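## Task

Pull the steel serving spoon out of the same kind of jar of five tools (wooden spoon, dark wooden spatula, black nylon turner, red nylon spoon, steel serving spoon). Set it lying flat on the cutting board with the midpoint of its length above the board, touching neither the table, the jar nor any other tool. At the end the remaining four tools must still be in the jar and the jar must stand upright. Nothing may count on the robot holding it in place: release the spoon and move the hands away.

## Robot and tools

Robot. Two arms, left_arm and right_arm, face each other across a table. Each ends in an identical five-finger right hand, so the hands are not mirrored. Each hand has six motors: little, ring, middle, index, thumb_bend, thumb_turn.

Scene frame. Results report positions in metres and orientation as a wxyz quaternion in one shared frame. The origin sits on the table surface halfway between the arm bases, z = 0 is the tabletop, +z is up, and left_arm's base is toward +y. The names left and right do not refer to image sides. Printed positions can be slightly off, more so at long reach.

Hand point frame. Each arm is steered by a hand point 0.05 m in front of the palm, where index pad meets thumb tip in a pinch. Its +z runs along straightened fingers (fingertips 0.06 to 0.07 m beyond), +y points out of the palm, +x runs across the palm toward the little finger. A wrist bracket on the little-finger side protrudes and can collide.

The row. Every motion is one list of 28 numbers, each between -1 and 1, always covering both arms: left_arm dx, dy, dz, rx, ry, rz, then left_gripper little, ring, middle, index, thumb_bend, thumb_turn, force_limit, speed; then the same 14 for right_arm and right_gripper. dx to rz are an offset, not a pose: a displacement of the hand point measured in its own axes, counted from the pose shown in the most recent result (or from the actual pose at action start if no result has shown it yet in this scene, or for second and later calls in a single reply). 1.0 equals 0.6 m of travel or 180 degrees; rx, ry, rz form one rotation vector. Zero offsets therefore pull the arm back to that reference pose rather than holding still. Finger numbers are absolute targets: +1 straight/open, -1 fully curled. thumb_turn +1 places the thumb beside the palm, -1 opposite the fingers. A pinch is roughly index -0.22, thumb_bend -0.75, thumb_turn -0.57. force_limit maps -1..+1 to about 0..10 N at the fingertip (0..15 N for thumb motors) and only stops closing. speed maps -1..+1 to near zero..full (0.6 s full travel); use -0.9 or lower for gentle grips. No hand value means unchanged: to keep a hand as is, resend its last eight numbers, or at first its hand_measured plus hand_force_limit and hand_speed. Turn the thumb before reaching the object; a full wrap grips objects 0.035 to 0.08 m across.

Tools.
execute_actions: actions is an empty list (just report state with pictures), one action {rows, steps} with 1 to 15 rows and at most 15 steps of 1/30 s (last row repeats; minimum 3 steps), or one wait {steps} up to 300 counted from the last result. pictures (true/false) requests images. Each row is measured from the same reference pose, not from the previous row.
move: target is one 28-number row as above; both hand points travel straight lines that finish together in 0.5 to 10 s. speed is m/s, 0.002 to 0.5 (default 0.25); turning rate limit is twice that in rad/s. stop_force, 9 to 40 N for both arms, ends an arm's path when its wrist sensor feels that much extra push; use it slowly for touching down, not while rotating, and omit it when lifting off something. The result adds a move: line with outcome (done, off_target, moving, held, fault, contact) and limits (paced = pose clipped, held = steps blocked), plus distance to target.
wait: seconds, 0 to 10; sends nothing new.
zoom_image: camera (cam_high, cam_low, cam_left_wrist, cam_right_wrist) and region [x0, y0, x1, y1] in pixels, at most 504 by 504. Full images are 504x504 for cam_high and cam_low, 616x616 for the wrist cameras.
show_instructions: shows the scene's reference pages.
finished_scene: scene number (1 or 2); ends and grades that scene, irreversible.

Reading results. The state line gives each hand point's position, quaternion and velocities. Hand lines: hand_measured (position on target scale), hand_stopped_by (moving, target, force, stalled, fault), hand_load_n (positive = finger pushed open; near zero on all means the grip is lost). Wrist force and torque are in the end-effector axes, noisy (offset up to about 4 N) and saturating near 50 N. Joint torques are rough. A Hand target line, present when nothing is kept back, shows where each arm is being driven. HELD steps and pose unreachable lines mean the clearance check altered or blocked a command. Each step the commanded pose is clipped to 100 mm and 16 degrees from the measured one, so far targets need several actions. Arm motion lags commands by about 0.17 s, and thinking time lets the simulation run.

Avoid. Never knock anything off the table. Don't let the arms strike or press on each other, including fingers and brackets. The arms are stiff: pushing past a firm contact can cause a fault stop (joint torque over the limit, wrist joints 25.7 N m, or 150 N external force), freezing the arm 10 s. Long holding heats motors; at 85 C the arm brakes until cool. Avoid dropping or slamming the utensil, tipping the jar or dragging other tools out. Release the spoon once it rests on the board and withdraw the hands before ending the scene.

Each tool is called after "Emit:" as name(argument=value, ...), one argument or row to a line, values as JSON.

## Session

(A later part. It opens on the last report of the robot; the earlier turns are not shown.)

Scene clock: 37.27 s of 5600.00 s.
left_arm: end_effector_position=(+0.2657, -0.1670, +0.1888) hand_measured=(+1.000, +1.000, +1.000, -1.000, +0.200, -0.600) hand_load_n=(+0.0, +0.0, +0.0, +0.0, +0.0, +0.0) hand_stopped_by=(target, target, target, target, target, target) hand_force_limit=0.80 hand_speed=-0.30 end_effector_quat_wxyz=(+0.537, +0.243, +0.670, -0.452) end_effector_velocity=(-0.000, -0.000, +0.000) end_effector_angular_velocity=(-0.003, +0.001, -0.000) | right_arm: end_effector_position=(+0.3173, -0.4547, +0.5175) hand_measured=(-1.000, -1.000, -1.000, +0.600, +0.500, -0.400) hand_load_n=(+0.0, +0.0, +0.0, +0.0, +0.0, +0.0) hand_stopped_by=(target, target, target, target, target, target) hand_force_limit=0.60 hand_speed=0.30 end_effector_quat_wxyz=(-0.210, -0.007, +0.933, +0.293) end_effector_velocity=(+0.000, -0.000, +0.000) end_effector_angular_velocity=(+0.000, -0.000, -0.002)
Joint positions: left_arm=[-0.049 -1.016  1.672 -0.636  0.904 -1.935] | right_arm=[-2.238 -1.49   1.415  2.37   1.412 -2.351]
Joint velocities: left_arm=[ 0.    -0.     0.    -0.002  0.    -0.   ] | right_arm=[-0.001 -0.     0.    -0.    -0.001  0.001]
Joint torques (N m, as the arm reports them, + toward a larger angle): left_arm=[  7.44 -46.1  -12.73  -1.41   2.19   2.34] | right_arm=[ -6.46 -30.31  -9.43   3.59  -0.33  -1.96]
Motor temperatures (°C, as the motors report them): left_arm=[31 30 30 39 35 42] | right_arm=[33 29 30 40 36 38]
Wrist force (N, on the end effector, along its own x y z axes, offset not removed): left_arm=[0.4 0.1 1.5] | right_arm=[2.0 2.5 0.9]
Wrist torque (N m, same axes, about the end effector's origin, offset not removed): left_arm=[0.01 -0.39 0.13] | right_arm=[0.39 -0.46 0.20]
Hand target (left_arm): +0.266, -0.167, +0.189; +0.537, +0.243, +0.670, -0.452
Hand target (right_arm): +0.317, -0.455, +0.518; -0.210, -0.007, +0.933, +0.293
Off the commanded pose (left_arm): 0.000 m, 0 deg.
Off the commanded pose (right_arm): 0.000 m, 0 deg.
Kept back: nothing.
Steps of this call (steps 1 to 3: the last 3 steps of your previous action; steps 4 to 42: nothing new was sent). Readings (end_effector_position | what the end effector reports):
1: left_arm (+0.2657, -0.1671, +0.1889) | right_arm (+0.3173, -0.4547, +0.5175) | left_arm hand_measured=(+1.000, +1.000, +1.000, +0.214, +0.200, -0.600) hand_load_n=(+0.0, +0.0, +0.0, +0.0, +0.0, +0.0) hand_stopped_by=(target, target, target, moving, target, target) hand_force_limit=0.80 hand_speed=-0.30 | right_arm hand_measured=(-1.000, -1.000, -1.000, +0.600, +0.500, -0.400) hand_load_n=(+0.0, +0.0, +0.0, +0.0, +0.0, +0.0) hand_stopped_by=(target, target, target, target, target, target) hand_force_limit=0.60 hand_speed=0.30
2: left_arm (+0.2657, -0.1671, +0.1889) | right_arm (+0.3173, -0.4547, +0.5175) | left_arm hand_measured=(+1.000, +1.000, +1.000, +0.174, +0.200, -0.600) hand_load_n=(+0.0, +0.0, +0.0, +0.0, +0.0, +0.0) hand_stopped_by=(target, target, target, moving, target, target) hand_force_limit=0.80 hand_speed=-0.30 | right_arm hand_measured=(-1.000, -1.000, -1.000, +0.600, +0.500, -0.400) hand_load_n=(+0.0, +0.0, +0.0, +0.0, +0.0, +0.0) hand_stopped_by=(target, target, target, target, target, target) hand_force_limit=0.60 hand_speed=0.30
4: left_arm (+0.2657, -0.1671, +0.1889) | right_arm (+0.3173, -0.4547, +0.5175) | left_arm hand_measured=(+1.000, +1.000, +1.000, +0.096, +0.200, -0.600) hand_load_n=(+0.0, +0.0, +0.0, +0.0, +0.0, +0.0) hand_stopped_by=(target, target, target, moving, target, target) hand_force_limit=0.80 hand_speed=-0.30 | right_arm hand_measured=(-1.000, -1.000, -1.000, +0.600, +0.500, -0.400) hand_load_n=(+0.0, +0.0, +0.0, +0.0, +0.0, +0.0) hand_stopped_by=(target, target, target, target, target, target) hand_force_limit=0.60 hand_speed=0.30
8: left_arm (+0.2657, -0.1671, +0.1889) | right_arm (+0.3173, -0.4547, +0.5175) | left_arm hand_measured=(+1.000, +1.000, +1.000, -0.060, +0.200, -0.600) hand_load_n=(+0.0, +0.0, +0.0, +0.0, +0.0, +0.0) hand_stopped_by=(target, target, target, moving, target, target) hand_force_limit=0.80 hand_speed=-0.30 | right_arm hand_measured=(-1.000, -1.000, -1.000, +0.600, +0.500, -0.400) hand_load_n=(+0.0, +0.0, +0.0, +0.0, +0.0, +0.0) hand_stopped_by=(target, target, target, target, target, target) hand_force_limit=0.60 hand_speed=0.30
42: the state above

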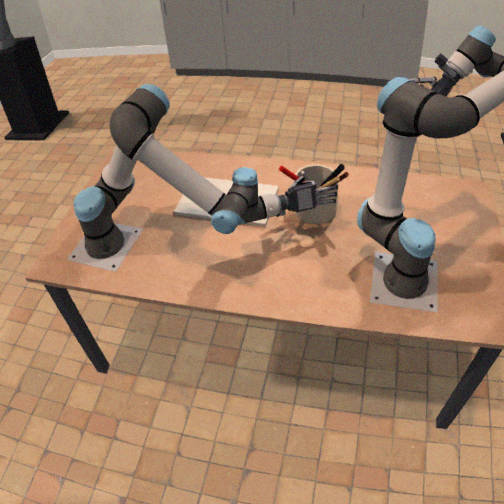

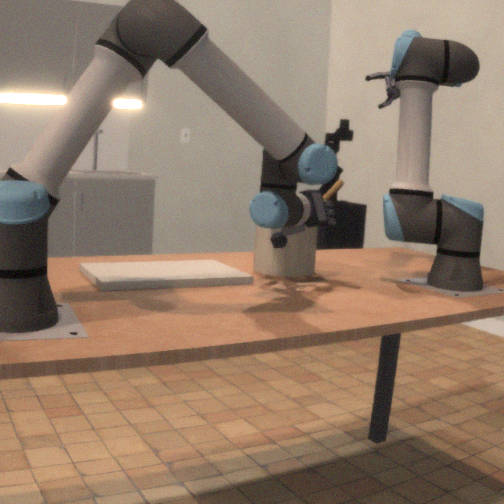

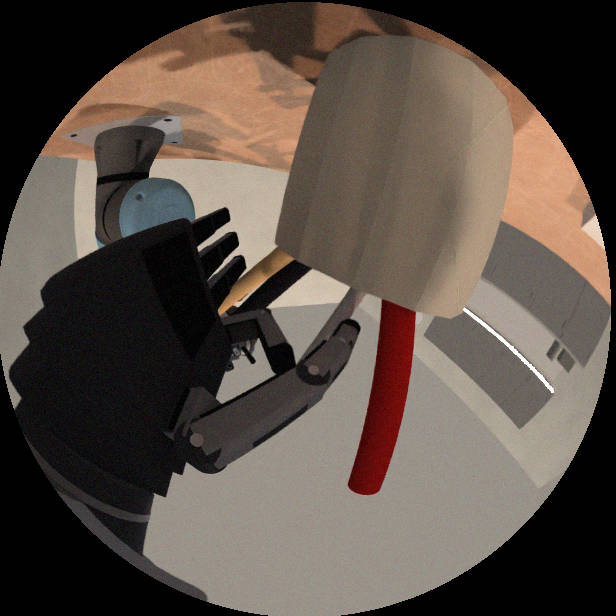

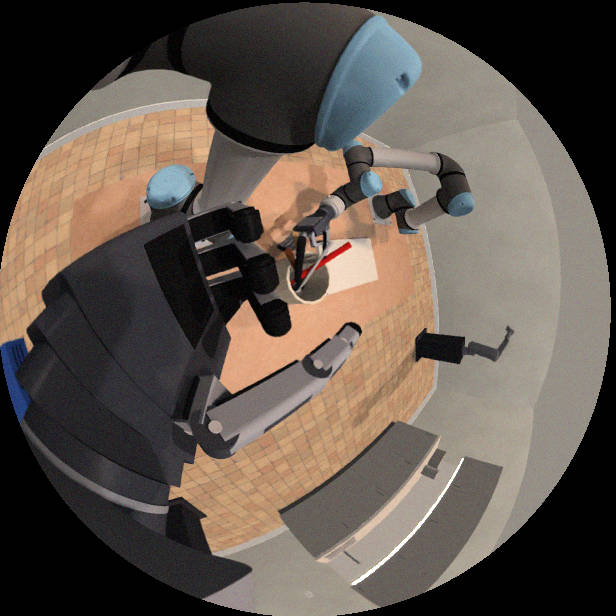

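Emit:
move(
  target=[-0.03,-0.02,0,0,0,0,-1,-1,-1,0.7,0.2,-0.6,0.8,0.5,0,0,0,0,0,0,-1,-1,-1,0.6,0.5,-0.4,0.6,0.3],
  speed=0.02,
)

Emit:
move(
  target=[0,0.05,0.055,0,0,0,-1,-1,-1,0.7,0.2,-0.6,0.8,0.5,0,0,0,0,0,0,-1,-1,-1,0.6,0.5,-0.4,0.6,0.3],
  speed=0.015,
  stop_force=9,
)

Scene clock: 38.90 s of 5600.00 s.
left_arm: end_effector_position=(+0.2616, -0.1698, +0.2095) hand_measured=(-1.000, +0.430, +0.232, -0.182, +0.200, -0.600) hand_load_n=(+0.0, +0.0, +13.0, -10.5, +0.0, +0.0) hand_stopped_by=(target, force, force, stalled, target, target) hand_force_limit=0.80 hand_speed=0.50 end_effector_quat_wxyz=(+0.537, +0.243, +0.670, -0.452) end_effector_velocity=(-0.000, -0.001, +0.003) end_effector_angular_velocity=(-0.002, +0.001, +0.001) | right_arm: end_effector_position=(+0.3173, -0.4547, +0.5175) hand_measured=(-1.000, -1.000, -1.000, +0.600, +0.500, -0.400) hand_load_n=(+0.0, +0.0, +0.0, +0.0, +0.0, +0.0) hand_stopped_by=(target, target, target, target, target, target) hand_force_limit=0.60 hand_speed=0.30 end_effector_quat_wxyz=(-0.210, -0.007, +0.933, +0.293) end_effector_velocity=(+0.000, +0.000, -0.000) end_effector_angular_velocity=(+0.001, +0.000, -0.001)
Joint positions: left_arm=[-0.056 -1.04   1.648 -0.587  0.897 -1.935] | right_arm=[-2.238 -1.49   1.415  2.37   1.412 -2.351]
Joint velocities: left_arm=[-0.    -0.004 -0.004  0.006 -0.001 -0.001] | right_arm=[-0.     0.     0.    -0.    -0.001 -0.   ]
Joint torques (N m, as the arm reports them, + toward a larger angle): left_arm=[ -6.45 -53.96 -26.95   1.33  -2.34  -1.93] | right_arm=[ -6.35 -31.06  -9.16   3.64  -0.74  -1.77]
Motor temperatures (°C, as the motors report them): left_arm=[31 30 30 39 35 42] | right_arm=[33 29 30 40 36 38]
Wrist force (N, on the end effector, along its own x y z axes, offset not removed): left_arm=[1.8 -1.0 2.0] | right_arm=[2.3 1.0 2.3]
Wrist torque (N m, same axes, about the end effector's origin, offset not removed): left_arm=[-0.13 -0.53 0.02] | right_arm=[0.13 -0.56 0.13]
Hand target (left_arm): +0.262, -0.170, +0.210; +0.537, +0.243, +0.670, -0.452
Hand target (right_arm): +0.317, -0.455, +0.518; -0.210, -0.007, +0.933, +0.293
Off the commanded pose (left_arm): 0.000 m, 0 deg.
Off the commanded pose (right_arm): 0.000 m, 0 deg.
Kept back: nothing.
move: done

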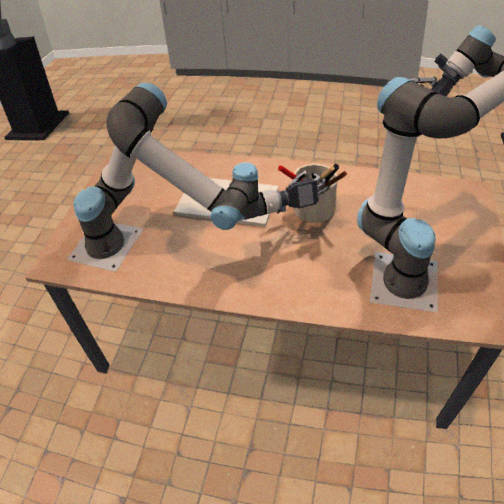

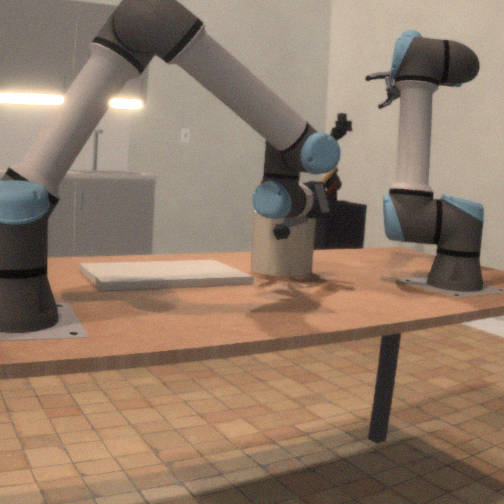

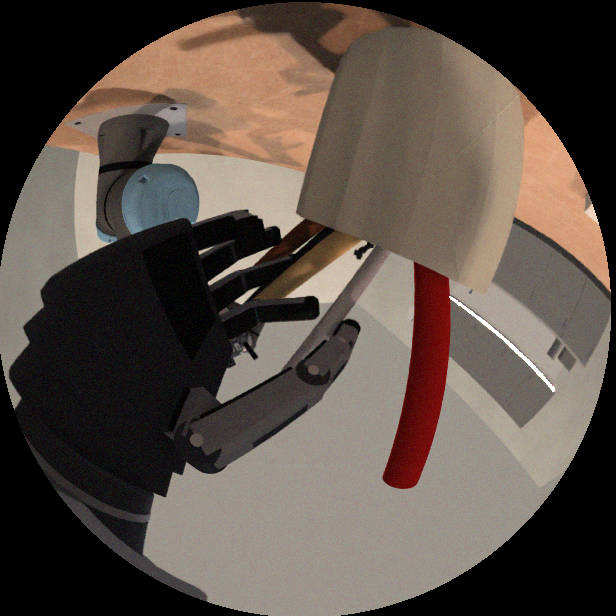

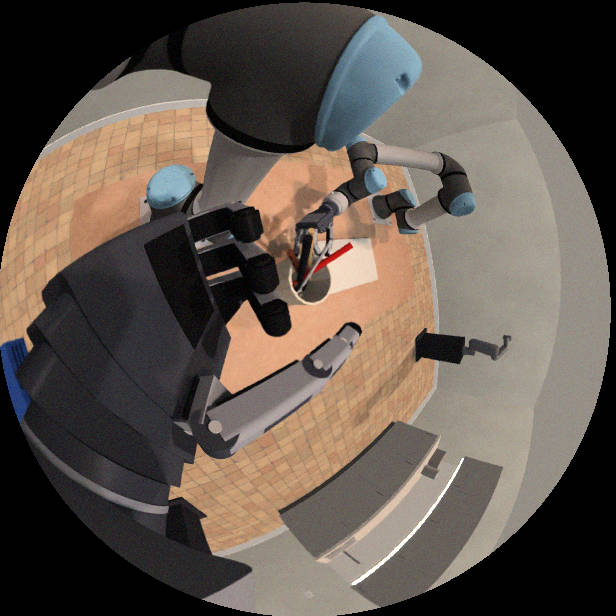

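Scene clock: 41.60 s of 5600.00 s.
left_arm: end_effector_position=(+0.2930, -0.1809, +0.2010) hand_measured=(-1.000, +0.430, +0.232, -0.182, +0.200, -0.600) hand_load_n=(+0.0, +0.0, +10.0, -5.5, +0.0, +0.0) hand_stopped_by=(target, force, force, stalled, target, target) hand_force_limit=0.80 hand_speed=0.50 end_effector_quat_wxyz=(+0.537, +0.243, +0.670, -0.451) end_effector_velocity=(-0.004, +0.003, +0.001) end_effector_angular_velocity=(+0.002, +0.000, +0.004) | right_arm: end_effector_position=(+0.3173, -0.4547, +0.5175) hand_measured=(-1.000, -1.000, -1.000, +0.600, +0.500, -0.400) hand_load_n=(+0.0, +0.0, +0.0, +0.0, +0.0, +0.0) hand_stopped_by=(target, target, target, target, target, target) hand_force_limit=0.60 hand_speed=0.30 end_effector_quat_wxyz=(-0.210, -0.007, +0.933, +0.293) end_effector_velocity=(-0.000, -0.001, +0.000) end_effector_angular_velocity=(+0.001, -0.001, +0.000)
Joint positions: left_arm=[ 0.004 -0.999  1.605 -0.587  0.957 -1.934] | right_arm=[-2.238 -1.49   1.415  2.37   1.412 -2.351]
Joint velocities: left_arm=[-0.008 -0.007  0.009  0.    -0.012 -0.001] | right_arm=[-0.002  0.    -0.     0.     0.    -0.002]
Joint torques (N m, as the arm reports them, + toward a larger angle): left_arm=[ -3.29 -51.92  -7.29   2.97  -3.69   1.44] | right_arm=[ -7.28 -29.74  -8.66   3.36  -0.58  -1.86]
Motor temperatures (°C, as the motors report them): left_arm=[31 30 30 39 35 42] | right_arm=[33 29 30 40 36 38]
Wrist force (N, on the end effector, along its own x y z axes, offset not removed): left_arm=[-3.7 -7.7 1.3] | right_arm=[1.3 2.3 2.8]
Wrist torque (N m, same axes, about the end effector's origin, offset not removed): left_arm=[0.05 -0.57 -0.20] | right_arm=[0.41 -0.48 0.11]
Hand target (left_arm): +0.292, -0.181, +0.201; +0.537, +0.243, +0.670, -0.452
Hand target (right_arm): +0.317, -0.455, +0.518; -0.210, -0.007, +0.933, +0.293
Off the commanded pose (left_arm): 0.010 m, 0 deg.
Off the commanded pose (right_arm): 0.000 m, 0 deg.
Kept back: nothing.
move: contact (left_arm)

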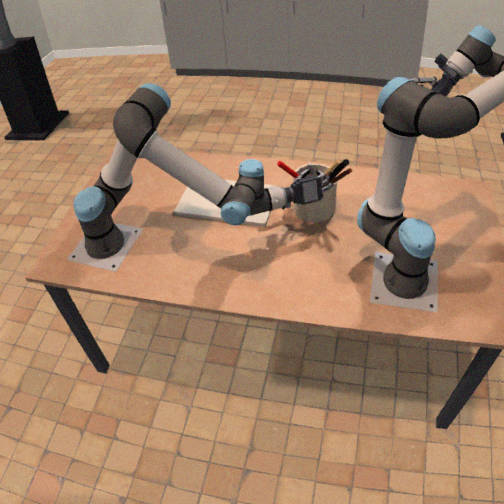

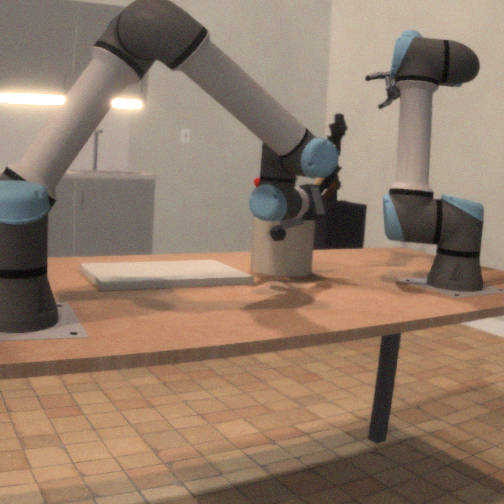

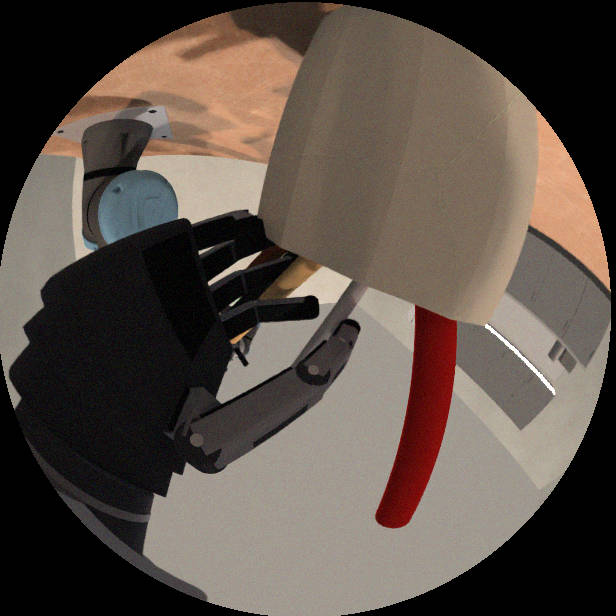

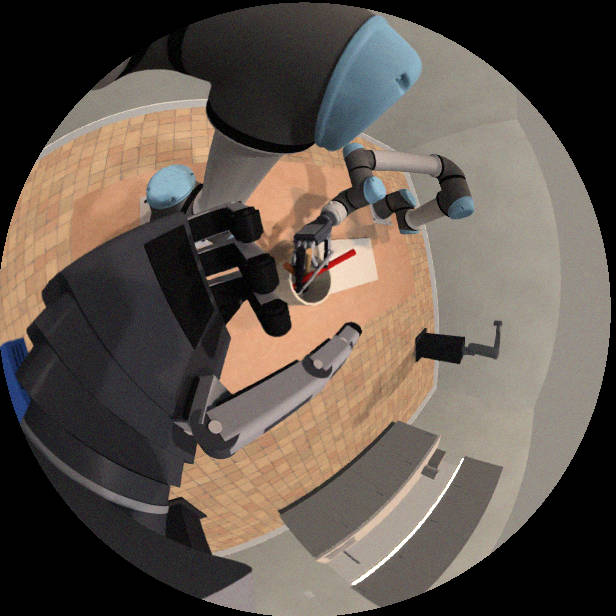

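Emit:
move(
  target=[-0.03,-0.08,-0.08,0,0,0,1,1,1,1,1,0.0,0.8,0.5,0,0,0,0,0,0,-1,-1,-1,0.6,0.5,-0.4,0.6,0.3],
  speed=0.03,
)

Emit:
zoom_image(
  camera="cam_high",
  region=[240,130,380,240],
)

Emit:
zoom_image(
  camera="cam_right_wrist",
  region=[240,200,400,320],
)

Scene clock: 44.53 s of 5600.00 s.
left_arm: end_effector_position=(+0.2359, -0.1593, +0.2351) hand_measured=(+1.000, +1.000, +1.000, +0.694, +1.000, +0.000) hand_load_n=(+0.0, +0.0, +1.0, -9.0, +0.0, +0.0) hand_stopped_by=(target, target, target, stalled, target, target) hand_force_limit=0.80 hand_speed=0.50 end_effector_quat_wxyz=(+0.537, +0.243, +0.670, -0.452) end_effector_velocity=(-0.002, +0.001, -0.000) end_effector_angular_velocity=(+0.002, +0.000, +0.001) | right_arm: end_effector_position=(+0.3173, -0.4547, +0.5175) hand_measured=(-1.000, -1.000, -1.000, +0.600, +0.500, -0.400) hand_load_n=(+0.0, +0.0, +0.0, +0.0, +0.0, +0.0) hand_stopped_by=(target, target, target, target, target, target) hand_force_limit=0.60 hand_speed=0.30 end_effector_quat_wxyz=(-0.210, -0.007, +0.933, +0.293) end_effector_velocity=(+0.000, -0.000, -0.000) end_effector_angular_velocity=(-0.000, +0.001, -0.000)
Joint positions: left_arm=[-0.107 -1.098  1.664 -0.544  0.846 -1.937] | right_arm=[-2.238 -1.49   1.415  2.37   1.412 -2.351]
Joint velocities: left_arm=[-0.004 -0.002  0.002  0.002 -0.005 -0.001] | right_arm=[-0.     0.001 -0.    -0.     0.001  0.001]
Joint torques (N m, as the arm reports them, + toward a larger angle): left_arm=[ -9.18 -53.43 -15.79   1.18  -1.56  -2.21] | right_arm=[ -6.52 -29.34  -8.7    3.51  -0.54  -1.69]
Motor temperatures (°C, as the motors report them): left_arm=[31 30 30 39 35 42] | right_arm=[33 29 30 40 36 38]
Wrist force (N, on the end effector, along its own x y z axes, offset not removed): left_arm=[-0.2 0.6 1.3] | right_arm=[0.1 1.9 2.1]
Wrist torque (N m, same axes, about the end effector's origin, offset not removed): left_arm=[-0.20 -0.28 0.16] | right_arm=[0.43 -0.21 -0.09]
Hand target (left_arm): +0.236, -0.159, +0.235; +0.537, +0.243, +0.670, -0.452
Hand target (right_arm): +0.317, -0.455, +0.518; -0.210, -0.007, +0.933, +0.293
Off the commanded pose (left_arm): 0.000 m, 0 deg.
Off the commanded pose (right_arm): 0.000 m, 0 deg.
Kept back: nothing.
move: done

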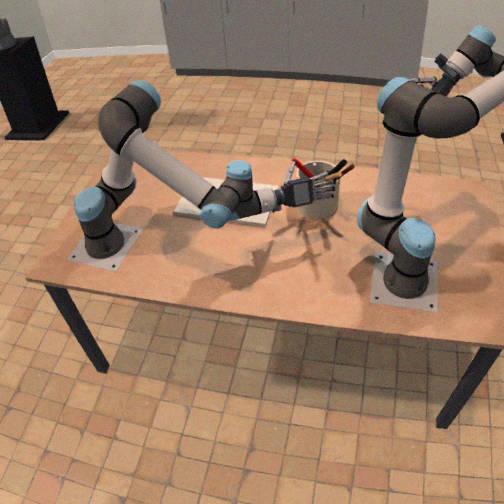

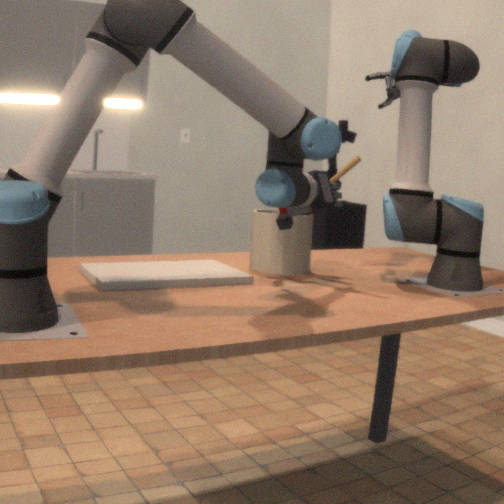

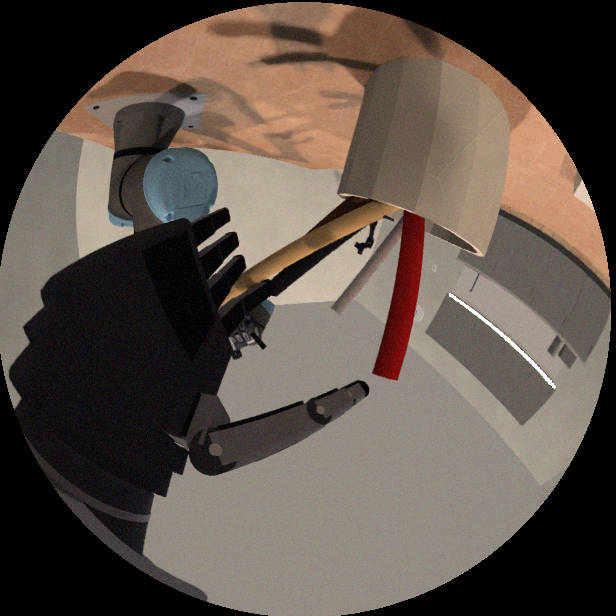

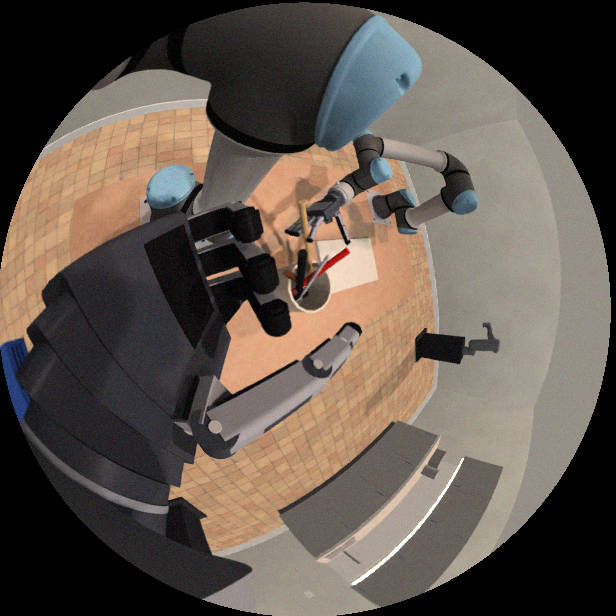

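Region (240, 130, 380, 240) of cam_high's 504x504 image, scaled by 3.600, with more detail than that image has; it fills the top 396 rows of this view, and the rest is white.

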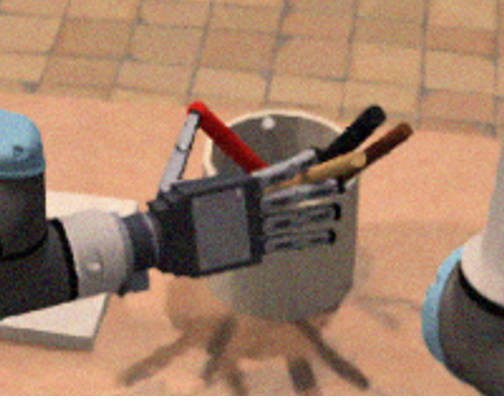

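Region (240, 200, 400, 320) of cam_right_wrist's 616x616 image, scaled by 3.150, with more detail than that image has; it fills the top 378 rows of this view, and the rest is white.

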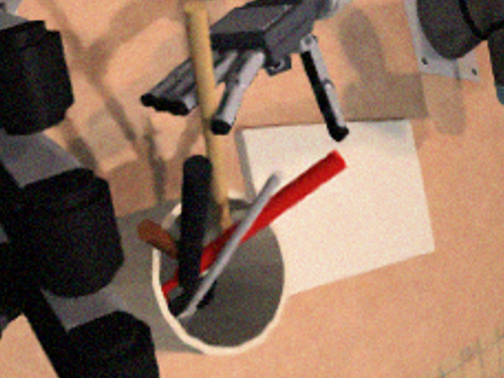

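Emit:
move(
  target=[0.04,0.07,0,0,0,0,1,1,1,0.5,1,0.0,0.8,0.5,0,0,0,0,0,0,-1,-1,-1,0.6,0.5,-0.4,0.6,0.3],
  speed=0.02,
  stop_force=12,
)

Emit:
move(
  target=[0,0,-0.13,0,0,0,1,1,1,0.5,1,0.0,0.8,0.5,0,0,0,0,0,0,-1,-1,-1,0.6,0.5,-0.4,0.6,0.3],
  speed=0.03,
)

Emit:
zoom_image(
  camera="cam_right_wrist",
  region=[240,180,420,320],
)

Scene clock: 47.53 s of 5600.00 s.
left_arm: end_effector_position=(+0.2624, -0.1433, +0.1984) hand_measured=(+1.000, +1.000, +1.000, +0.500, +1.000, +0.000) hand_load_n=(+0.0, +0.0, +0.0, +0.0, -0.5, +0.5) hand_stopped_by=(target, target, target, target, target, target) hand_force_limit=0.80 hand_speed=0.50 end_effector_quat_wxyz=(+0.537, +0.243, +0.670, -0.451) end_effector_velocity=(+0.002, +0.001, -0.001) end_effector_angular_velocity=(-0.001, -0.001, +0.000) | right_arm: end_effector_position=(+0.3173, -0.4547, +0.5175) hand_measured=(-1.000, -1.000, -1.000, +0.600, +0.500, -0.400) hand_load_n=(+0.0, +0.0, +0.0, +0.0, +0.0, +0.0) hand_stopped_by=(target, target, target, target, target, target) hand_force_limit=0.60 hand_speed=0.30 end_effector_quat_wxyz=(-0.210, -0.007, +0.933, +0.293) end_effector_velocity=(+0.000, -0.000, -0.000) end_effector_angular_velocity=(+0.000, +0.000, -0.002)
Joint positions: left_arm=[-0.062 -1.076  1.743 -0.646  0.891 -1.936] | right_arm=[-2.238 -1.49   1.415  2.37   1.412 -2.351]
Joint velocities: left_arm=[ 0.003  0.001  0.004 -0.006  0.003  0.001] | right_arm=[-0.001  0.     0.     0.    -0.     0.001]
Joint torques (N m, as the arm reports them, + toward a larger angle): left_arm=[  8.89 -29.43 -11.71  -3.56   2.19   2.32] | right_arm=[ -6.03 -30.46 -10.07   3.53  -0.53  -1.83]
Motor temperatures (°C, as the motors report them): left_arm=[31 30 30 39 35 42] | right_arm=[33 29 30 40 36 38]
Wrist force (N, on the end effector, along its own x y z axes, offset not removed): left_arm=[-1.2 -2.9 1.7] | right_arm=[0.8 2.1 1.4]
Wrist torque (N m, same axes, about the end effector's origin, offset not removed): left_arm=[-0.45 -0.11 -0.08] | right_arm=[0.41 -0.36 -0.03]
Hand target (left_arm): +0.263, -0.143, +0.198; +0.537, +0.243, +0.670, -0.451
Hand target (right_arm): +0.317, -0.455, +0.518; -0.210, -0.007, +0.933, +0.293
Off the commanded pose (left_arm): 0.000 m, 0 deg.
Off the commanded pose (right_arm): 0.000 m, 0 deg.
Kept back: nothing.
move: done

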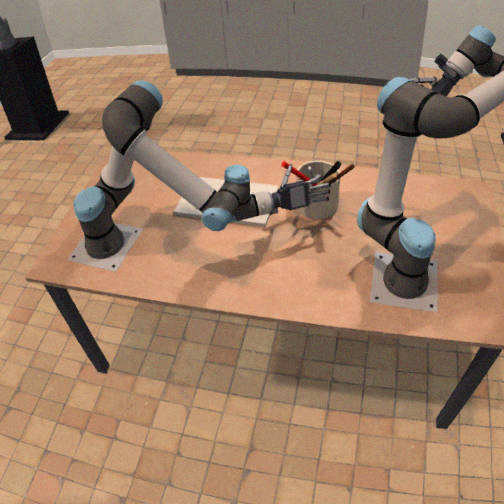

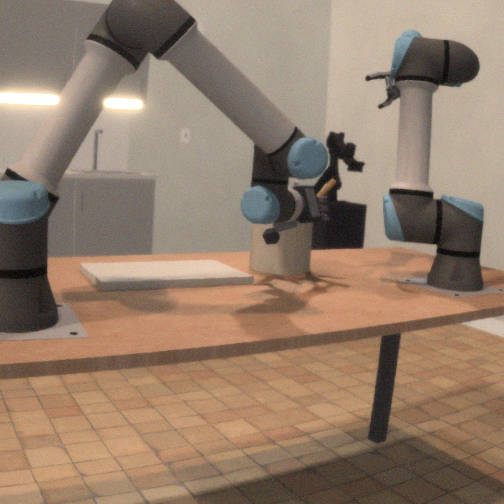

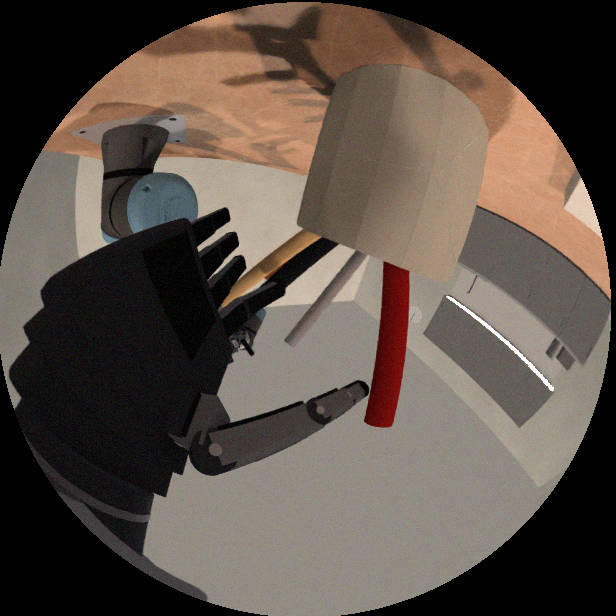

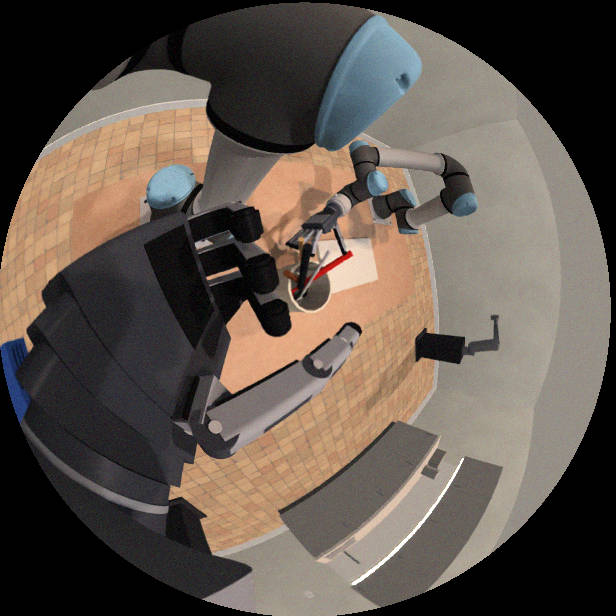

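Scene clock: 50.53 s of 5600.00 s.
left_arm: end_effector_position=(+0.2236, -0.0760, +0.1996) hand_measured=(+1.000, +1.000, +1.000, +0.500, +1.000, +0.000) hand_load_n=(+0.0, +0.0, +0.0, +0.0, +0.0, +0.0) hand_stopped_by=(target, target, target, target, target, target) hand_force_limit=0.80 hand_speed=0.50 end_effector_quat_wxyz=(+0.537, +0.243, +0.670, -0.451) end_effector_velocity=(-0.001, +0.003, +0.000) end_effector_angular_velocity=(+0.000, -0.000, +0.002) | right_arm: end_effector_position=(+0.3173, -0.4547, +0.5175) hand_measured=(-1.000, -1.000, -1.000, +0.600, +0.500, -0.400) hand_load_n=(+0.0, +0.0, +0.0, +0.0, +0.0, +0.0) hand_stopped_by=(target, target, target, target, target, target) hand_force_limit=0.60 hand_speed=0.30 end_effector_quat_wxyz=(-0.210, -0.007, +0.933, +0.293) end_effector_velocity=(+0.000, +0.001, +0.000) end_effector_angular_velocity=(+0.001, -0.001, +0.001)
Joint positions: left_arm=[-0.173 -1.212  1.956 -0.72   0.781 -1.939] | right_arm=[-2.238 -1.49   1.415  2.37   1.412 -2.351]
Joint velocities: left_arm=[-0.003 -0.005  0.007 -0.002 -0.005 -0.   ] | right_arm=[ 0.001 -0.    -0.     0.    -0.001 -0.   ]
Joint torques (N m, as the arm reports them, + toward a larger angle): left_arm=[ -7.06 -43.67 -12.36  -3.43  -1.97  -2.07] | right_arm=[ -5.54 -29.9   -9.33   3.57  -0.8   -1.81]
Motor temperatures (°C, as the motors report them): left_arm=[31 30 30 39 35 42] | right_arm=[33 29 30 40 36 38]
Wrist force (N, on the end effector, along its own x y z axes, offset not removed): left_arm=[-0.2 -1.3 0.3] | right_arm=[1.2 3.1 3.0]
Wrist torque (N m, same axes, about the end effector's origin, offset not removed): left_arm=[-0.19 -0.22 0.01] | right_arm=[0.41 -0.37 0.15]
Hand target (left_arm): +0.223, -0.076, +0.200; +0.537, +0.243, +0.670, -0.452
Hand target (right_arm): +0.317, -0.455, +0.518; -0.210, -0.007, +0.933, +0.293
Off the commanded pose (left_arm): 0.000 m, 0 deg.
Off the commanded pose (right_arm): 0.000 m, 0 deg.
Kept back: nothing.
move: done

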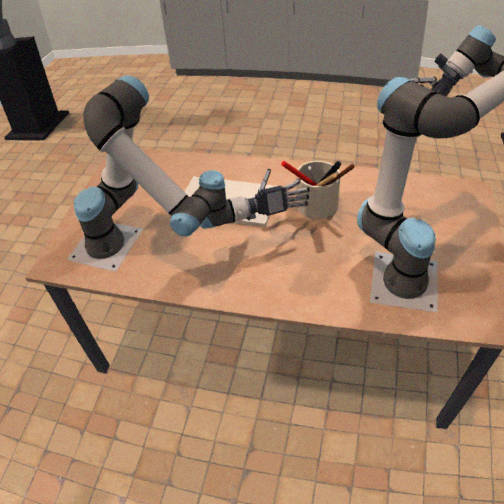

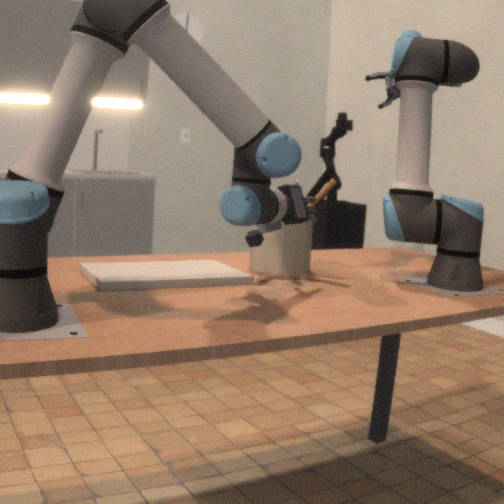

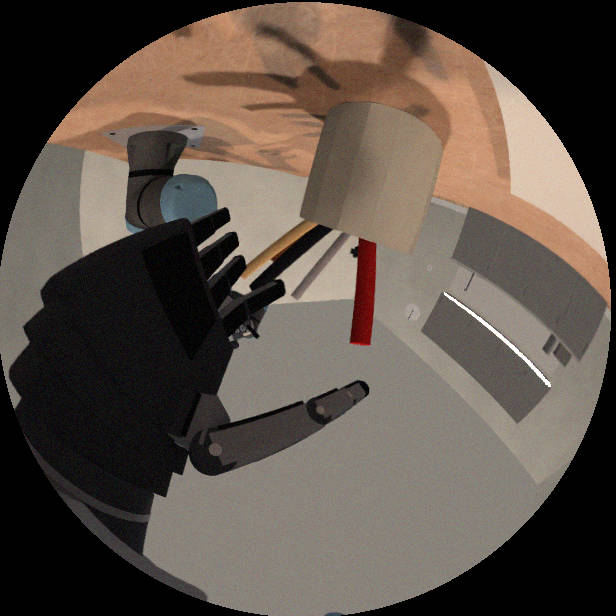

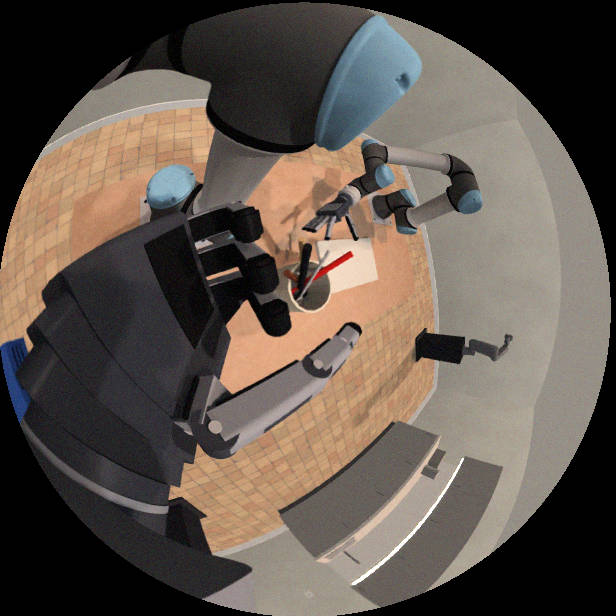

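Region (240, 180, 420, 320) of cam_right_wrist's 616x616 image, scaled by 2.800, with more detail than that image has.

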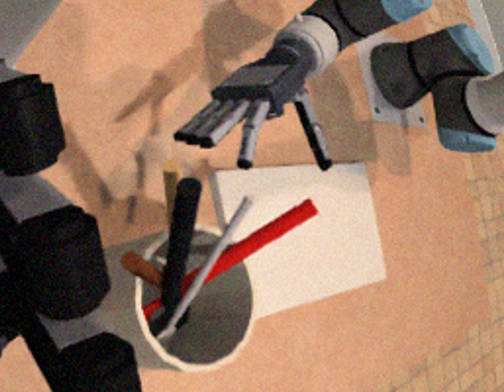

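Emit:
move(
  target=[-0.26,-0.062,0.0,0,0,0,1,1,1,0.8,0.6,-0.6,0.8,0.5,0,0,0,0,0,0,-1,-1,-1,0.6,0.5,-0.4,0.6,0.3],
  speed=0.08,
)

Emit:
move(
  target=[0,0,0.1,0.042,0.343,-0.645,1,1,1,0.8,0.6,-0.6,0.8,0.5,0,0,0,0,0,0,-1,-1,-1,0.6,0.5,-0.4,0.6,0.3],
  speed=0.1,
)

Scene clock: 53.53 s of 5600.00 s.
left_arm: end_effector_position=(+0.2413, -0.0688, +0.3585) hand_measured=(+1.000, +1.000, +1.000, +0.800, +0.600, -0.600) hand_load_n=(+0.0, +0.0, +0.0, +0.0, +0.0, +0.0) hand_stopped_by=(target, target, target, target, target, target) hand_force_limit=0.80 hand_speed=0.50 end_effector_quat_wxyz=(+0.537, +0.243, +0.670, -0.452) end_effector_velocity=(+0.001, +0.001, +0.004) end_effector_angular_velocity=(-0.002, +0.001, +0.001) | right_arm: end_effector_position=(+0.3173, -0.4547, +0.5175) hand_measured=(-1.000, -1.000, -1.000, +0.600, +0.500, -0.400) hand_load_n=(+0.0, +0.0, +0.0, +0.0, +0.0, +0.0) hand_stopped_by=(target, target, target, target, target, target) hand_force_limit=0.60 hand_speed=0.30 end_effector_quat_wxyz=(-0.210, -0.007, +0.933, +0.293) end_effector_velocity=(-0.000, -0.001, -0.000) end_effector_angular_velocity=(-0.001, +0.001, -0.001)
Joint positions: left_arm=[-0.137 -1.427  1.763 -0.313  0.816 -1.938] | right_arm=[-2.238 -1.49   1.415  2.37   1.412 -2.351]
Joint velocities: left_arm=[ 0.001 -0.004 -0.006  0.009  0.001 -0.001] | right_arm=[-0.001  0.    -0.    -0.     0.001  0.   ]
Joint torques (N m, as the arm reports them, + toward a larger angle): left_arm=[  6.97 -40.8  -30.73   1.42   2.34  -2.23] | right_arm=[ -6.74 -29.35  -9.84   3.46  -0.55  -1.81]
Motor temperatures (°C, as the motors report them): left_arm=[31 30 30 39 35 42] | right_arm=[33 29 30 40 36 38]
Wrist force (N, on the end effector, along its own x y z axes, offset not removed): left_arm=[0.0 -1.2 0.3] | right_arm=[0.8 3.2 0.9]
Wrist torque (N m, same axes, about the end effector's origin, offset not removed): left_arm=[-0.18 -0.30 0.02] | right_arm=[0.61 -0.40 0.09]
Hand target (left_arm): +0.241, -0.069, +0.359; +0.537, +0.243, +0.670, -0.451
Hand target (right_arm): +0.317, -0.455, +0.518; -0.210, -0.007, +0.933, +0.293
Off the commanded pose (left_arm): 0.000 m, 0 deg.
Off the commanded pose (right_arm): 0.000 m, 0 deg.
Kept back: nothing.
move: done

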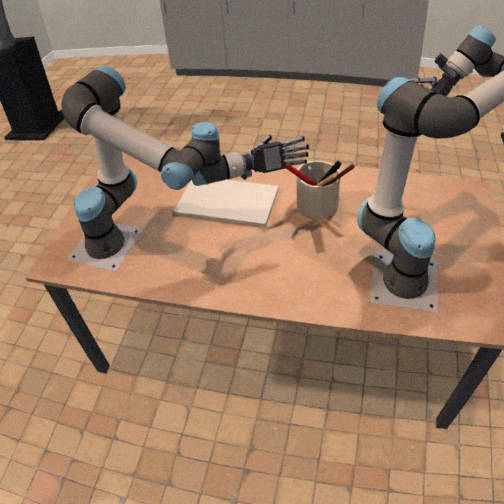

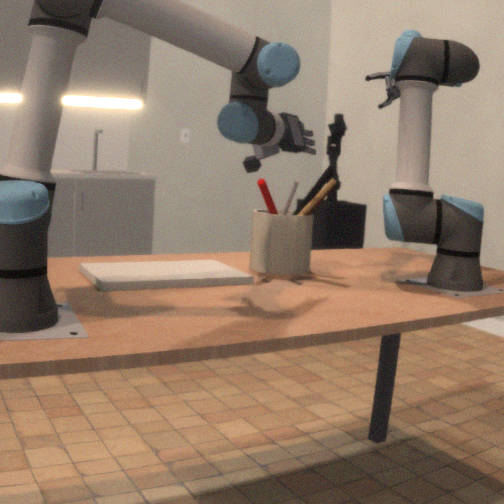

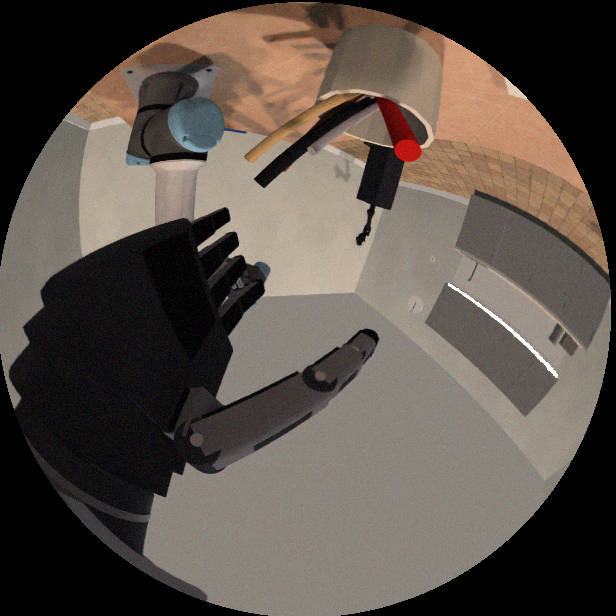

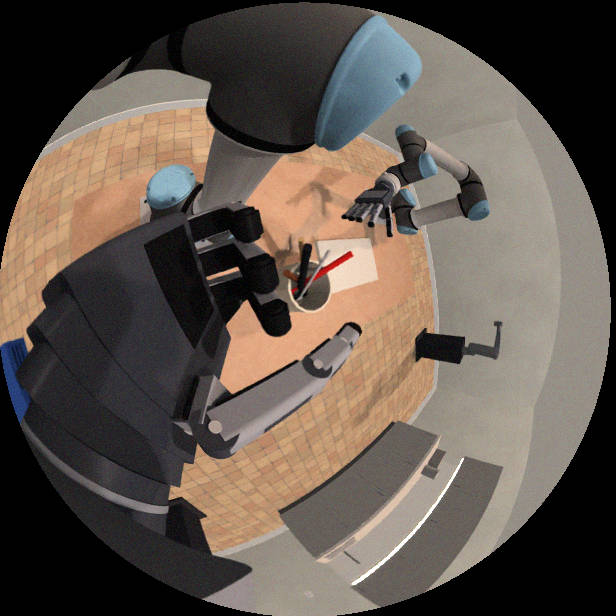

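Scene clock: 63.90 s of 5600.00 s.
left_arm: end_effector_position=(+0.2673, -0.1142, +0.3578) hand_measured=(+1.000, +1.000, +1.000, +0.800, +0.600, -0.600) hand_load_n=(+0.0, +0.0, +0.0, +0.0, +0.0, +0.0) hand_stopped_by=(target, target, target, target, target, target) hand_force_limit=0.80 hand_speed=0.50 end_effector_quat_wxyz=(+0.316, +0.159, -0.734, +0.580) end_effector_velocity=(+0.000, -0.000, -0.000) end_effector_angular_velocity=(-0.002, +0.015, -0.003) | right_arm: end_effector_position=(+0.3173, -0.4547, +0.5175) hand_measured=(-1.000, -1.000, -1.000, +0.600, +0.500, -0.400) hand_load_n=(+0.0, +0.0, +0.0, +0.0, +0.0, +0.0) hand_stopped_by=(target, target, target, target, target, target) hand_force_limit=0.60 hand_speed=0.30 end_effector_quat_wxyz=(-0.210, -0.007, +0.933, +0.293) end_effector_velocity=(+0.000, -0.000, -0.000) end_effector_angular_velocity=(-0.001, +0.001, -0.002)
Joint positions: left_arm=[ 0.474 -1.177  1.182  0.158  2.23  -3.755] | right_arm=[-2.238 -1.49   1.415  2.37   1.412 -2.351]
Joint velocities: left_arm=[ 0.004  0.003  0.001 -0.011  0.009 -0.017] | right_arm=[-0.001 -0.    -0.     0.     0.     0.002]
Joint torques (N m, as the arm reports them, + toward a larger angle): left_arm=[  7.27 -26.8  -16.84  -3.41   2.51  -2.45] | right_arm=[ -5.77 -29.08  -7.96   3.55  -0.79  -1.7 ]
Motor temperatures (°C, as the motors report them): left_arm=[31 30 30 39 35 42] | right_arm=[33 29 30 40 36 38]
Wrist force (N, on the end effector, along its own x y z axes, offset not removed): left_arm=[0.6 -0.7 0.9] | right_arm=[1.5 2.6 3.1]
Wrist torque (N m, same axes, about the end effector's origin, offset not removed): left_arm=[-0.09 -0.35 0.11] | right_arm=[0.35 -0.49 0.17]
Hand target (left_arm): +0.267, -0.114, +0.358; -0.317, -0.160, +0.733, -0.580
Hand target (right_arm): +0.317, -0.455, +0.518; -0.210, -0.007, +0.933, +0.293
Off the commanded pose (left_arm): 0.008 m, 18 deg.
Off the commanded pose (right_arm): 0.000 m, 0 deg.
Kept back: nothing.
move: off_target (left_arm; path cut at 10 s)

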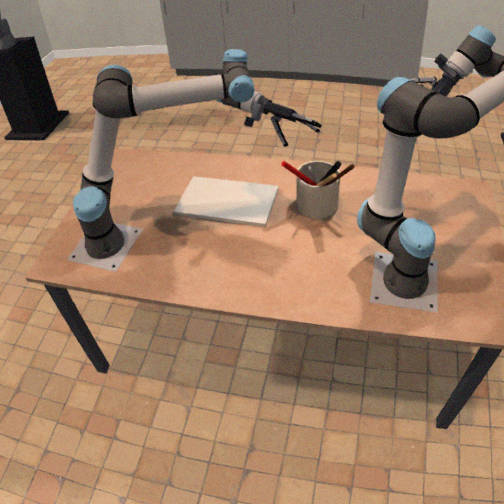

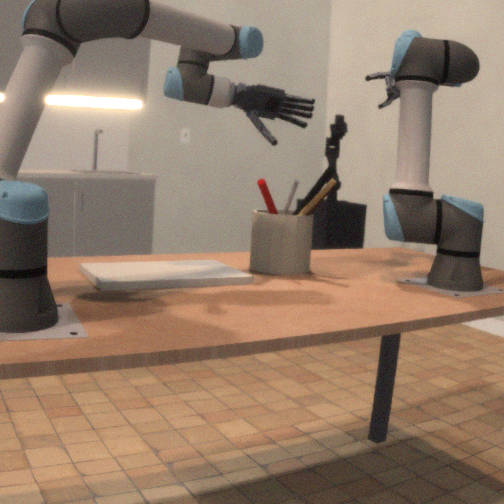

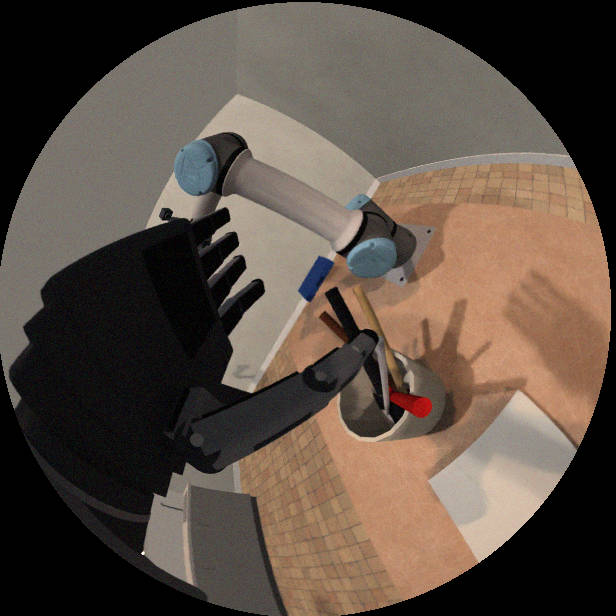

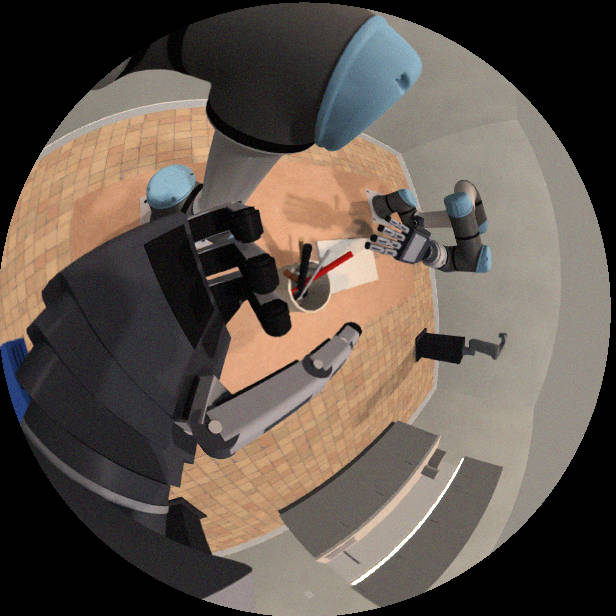

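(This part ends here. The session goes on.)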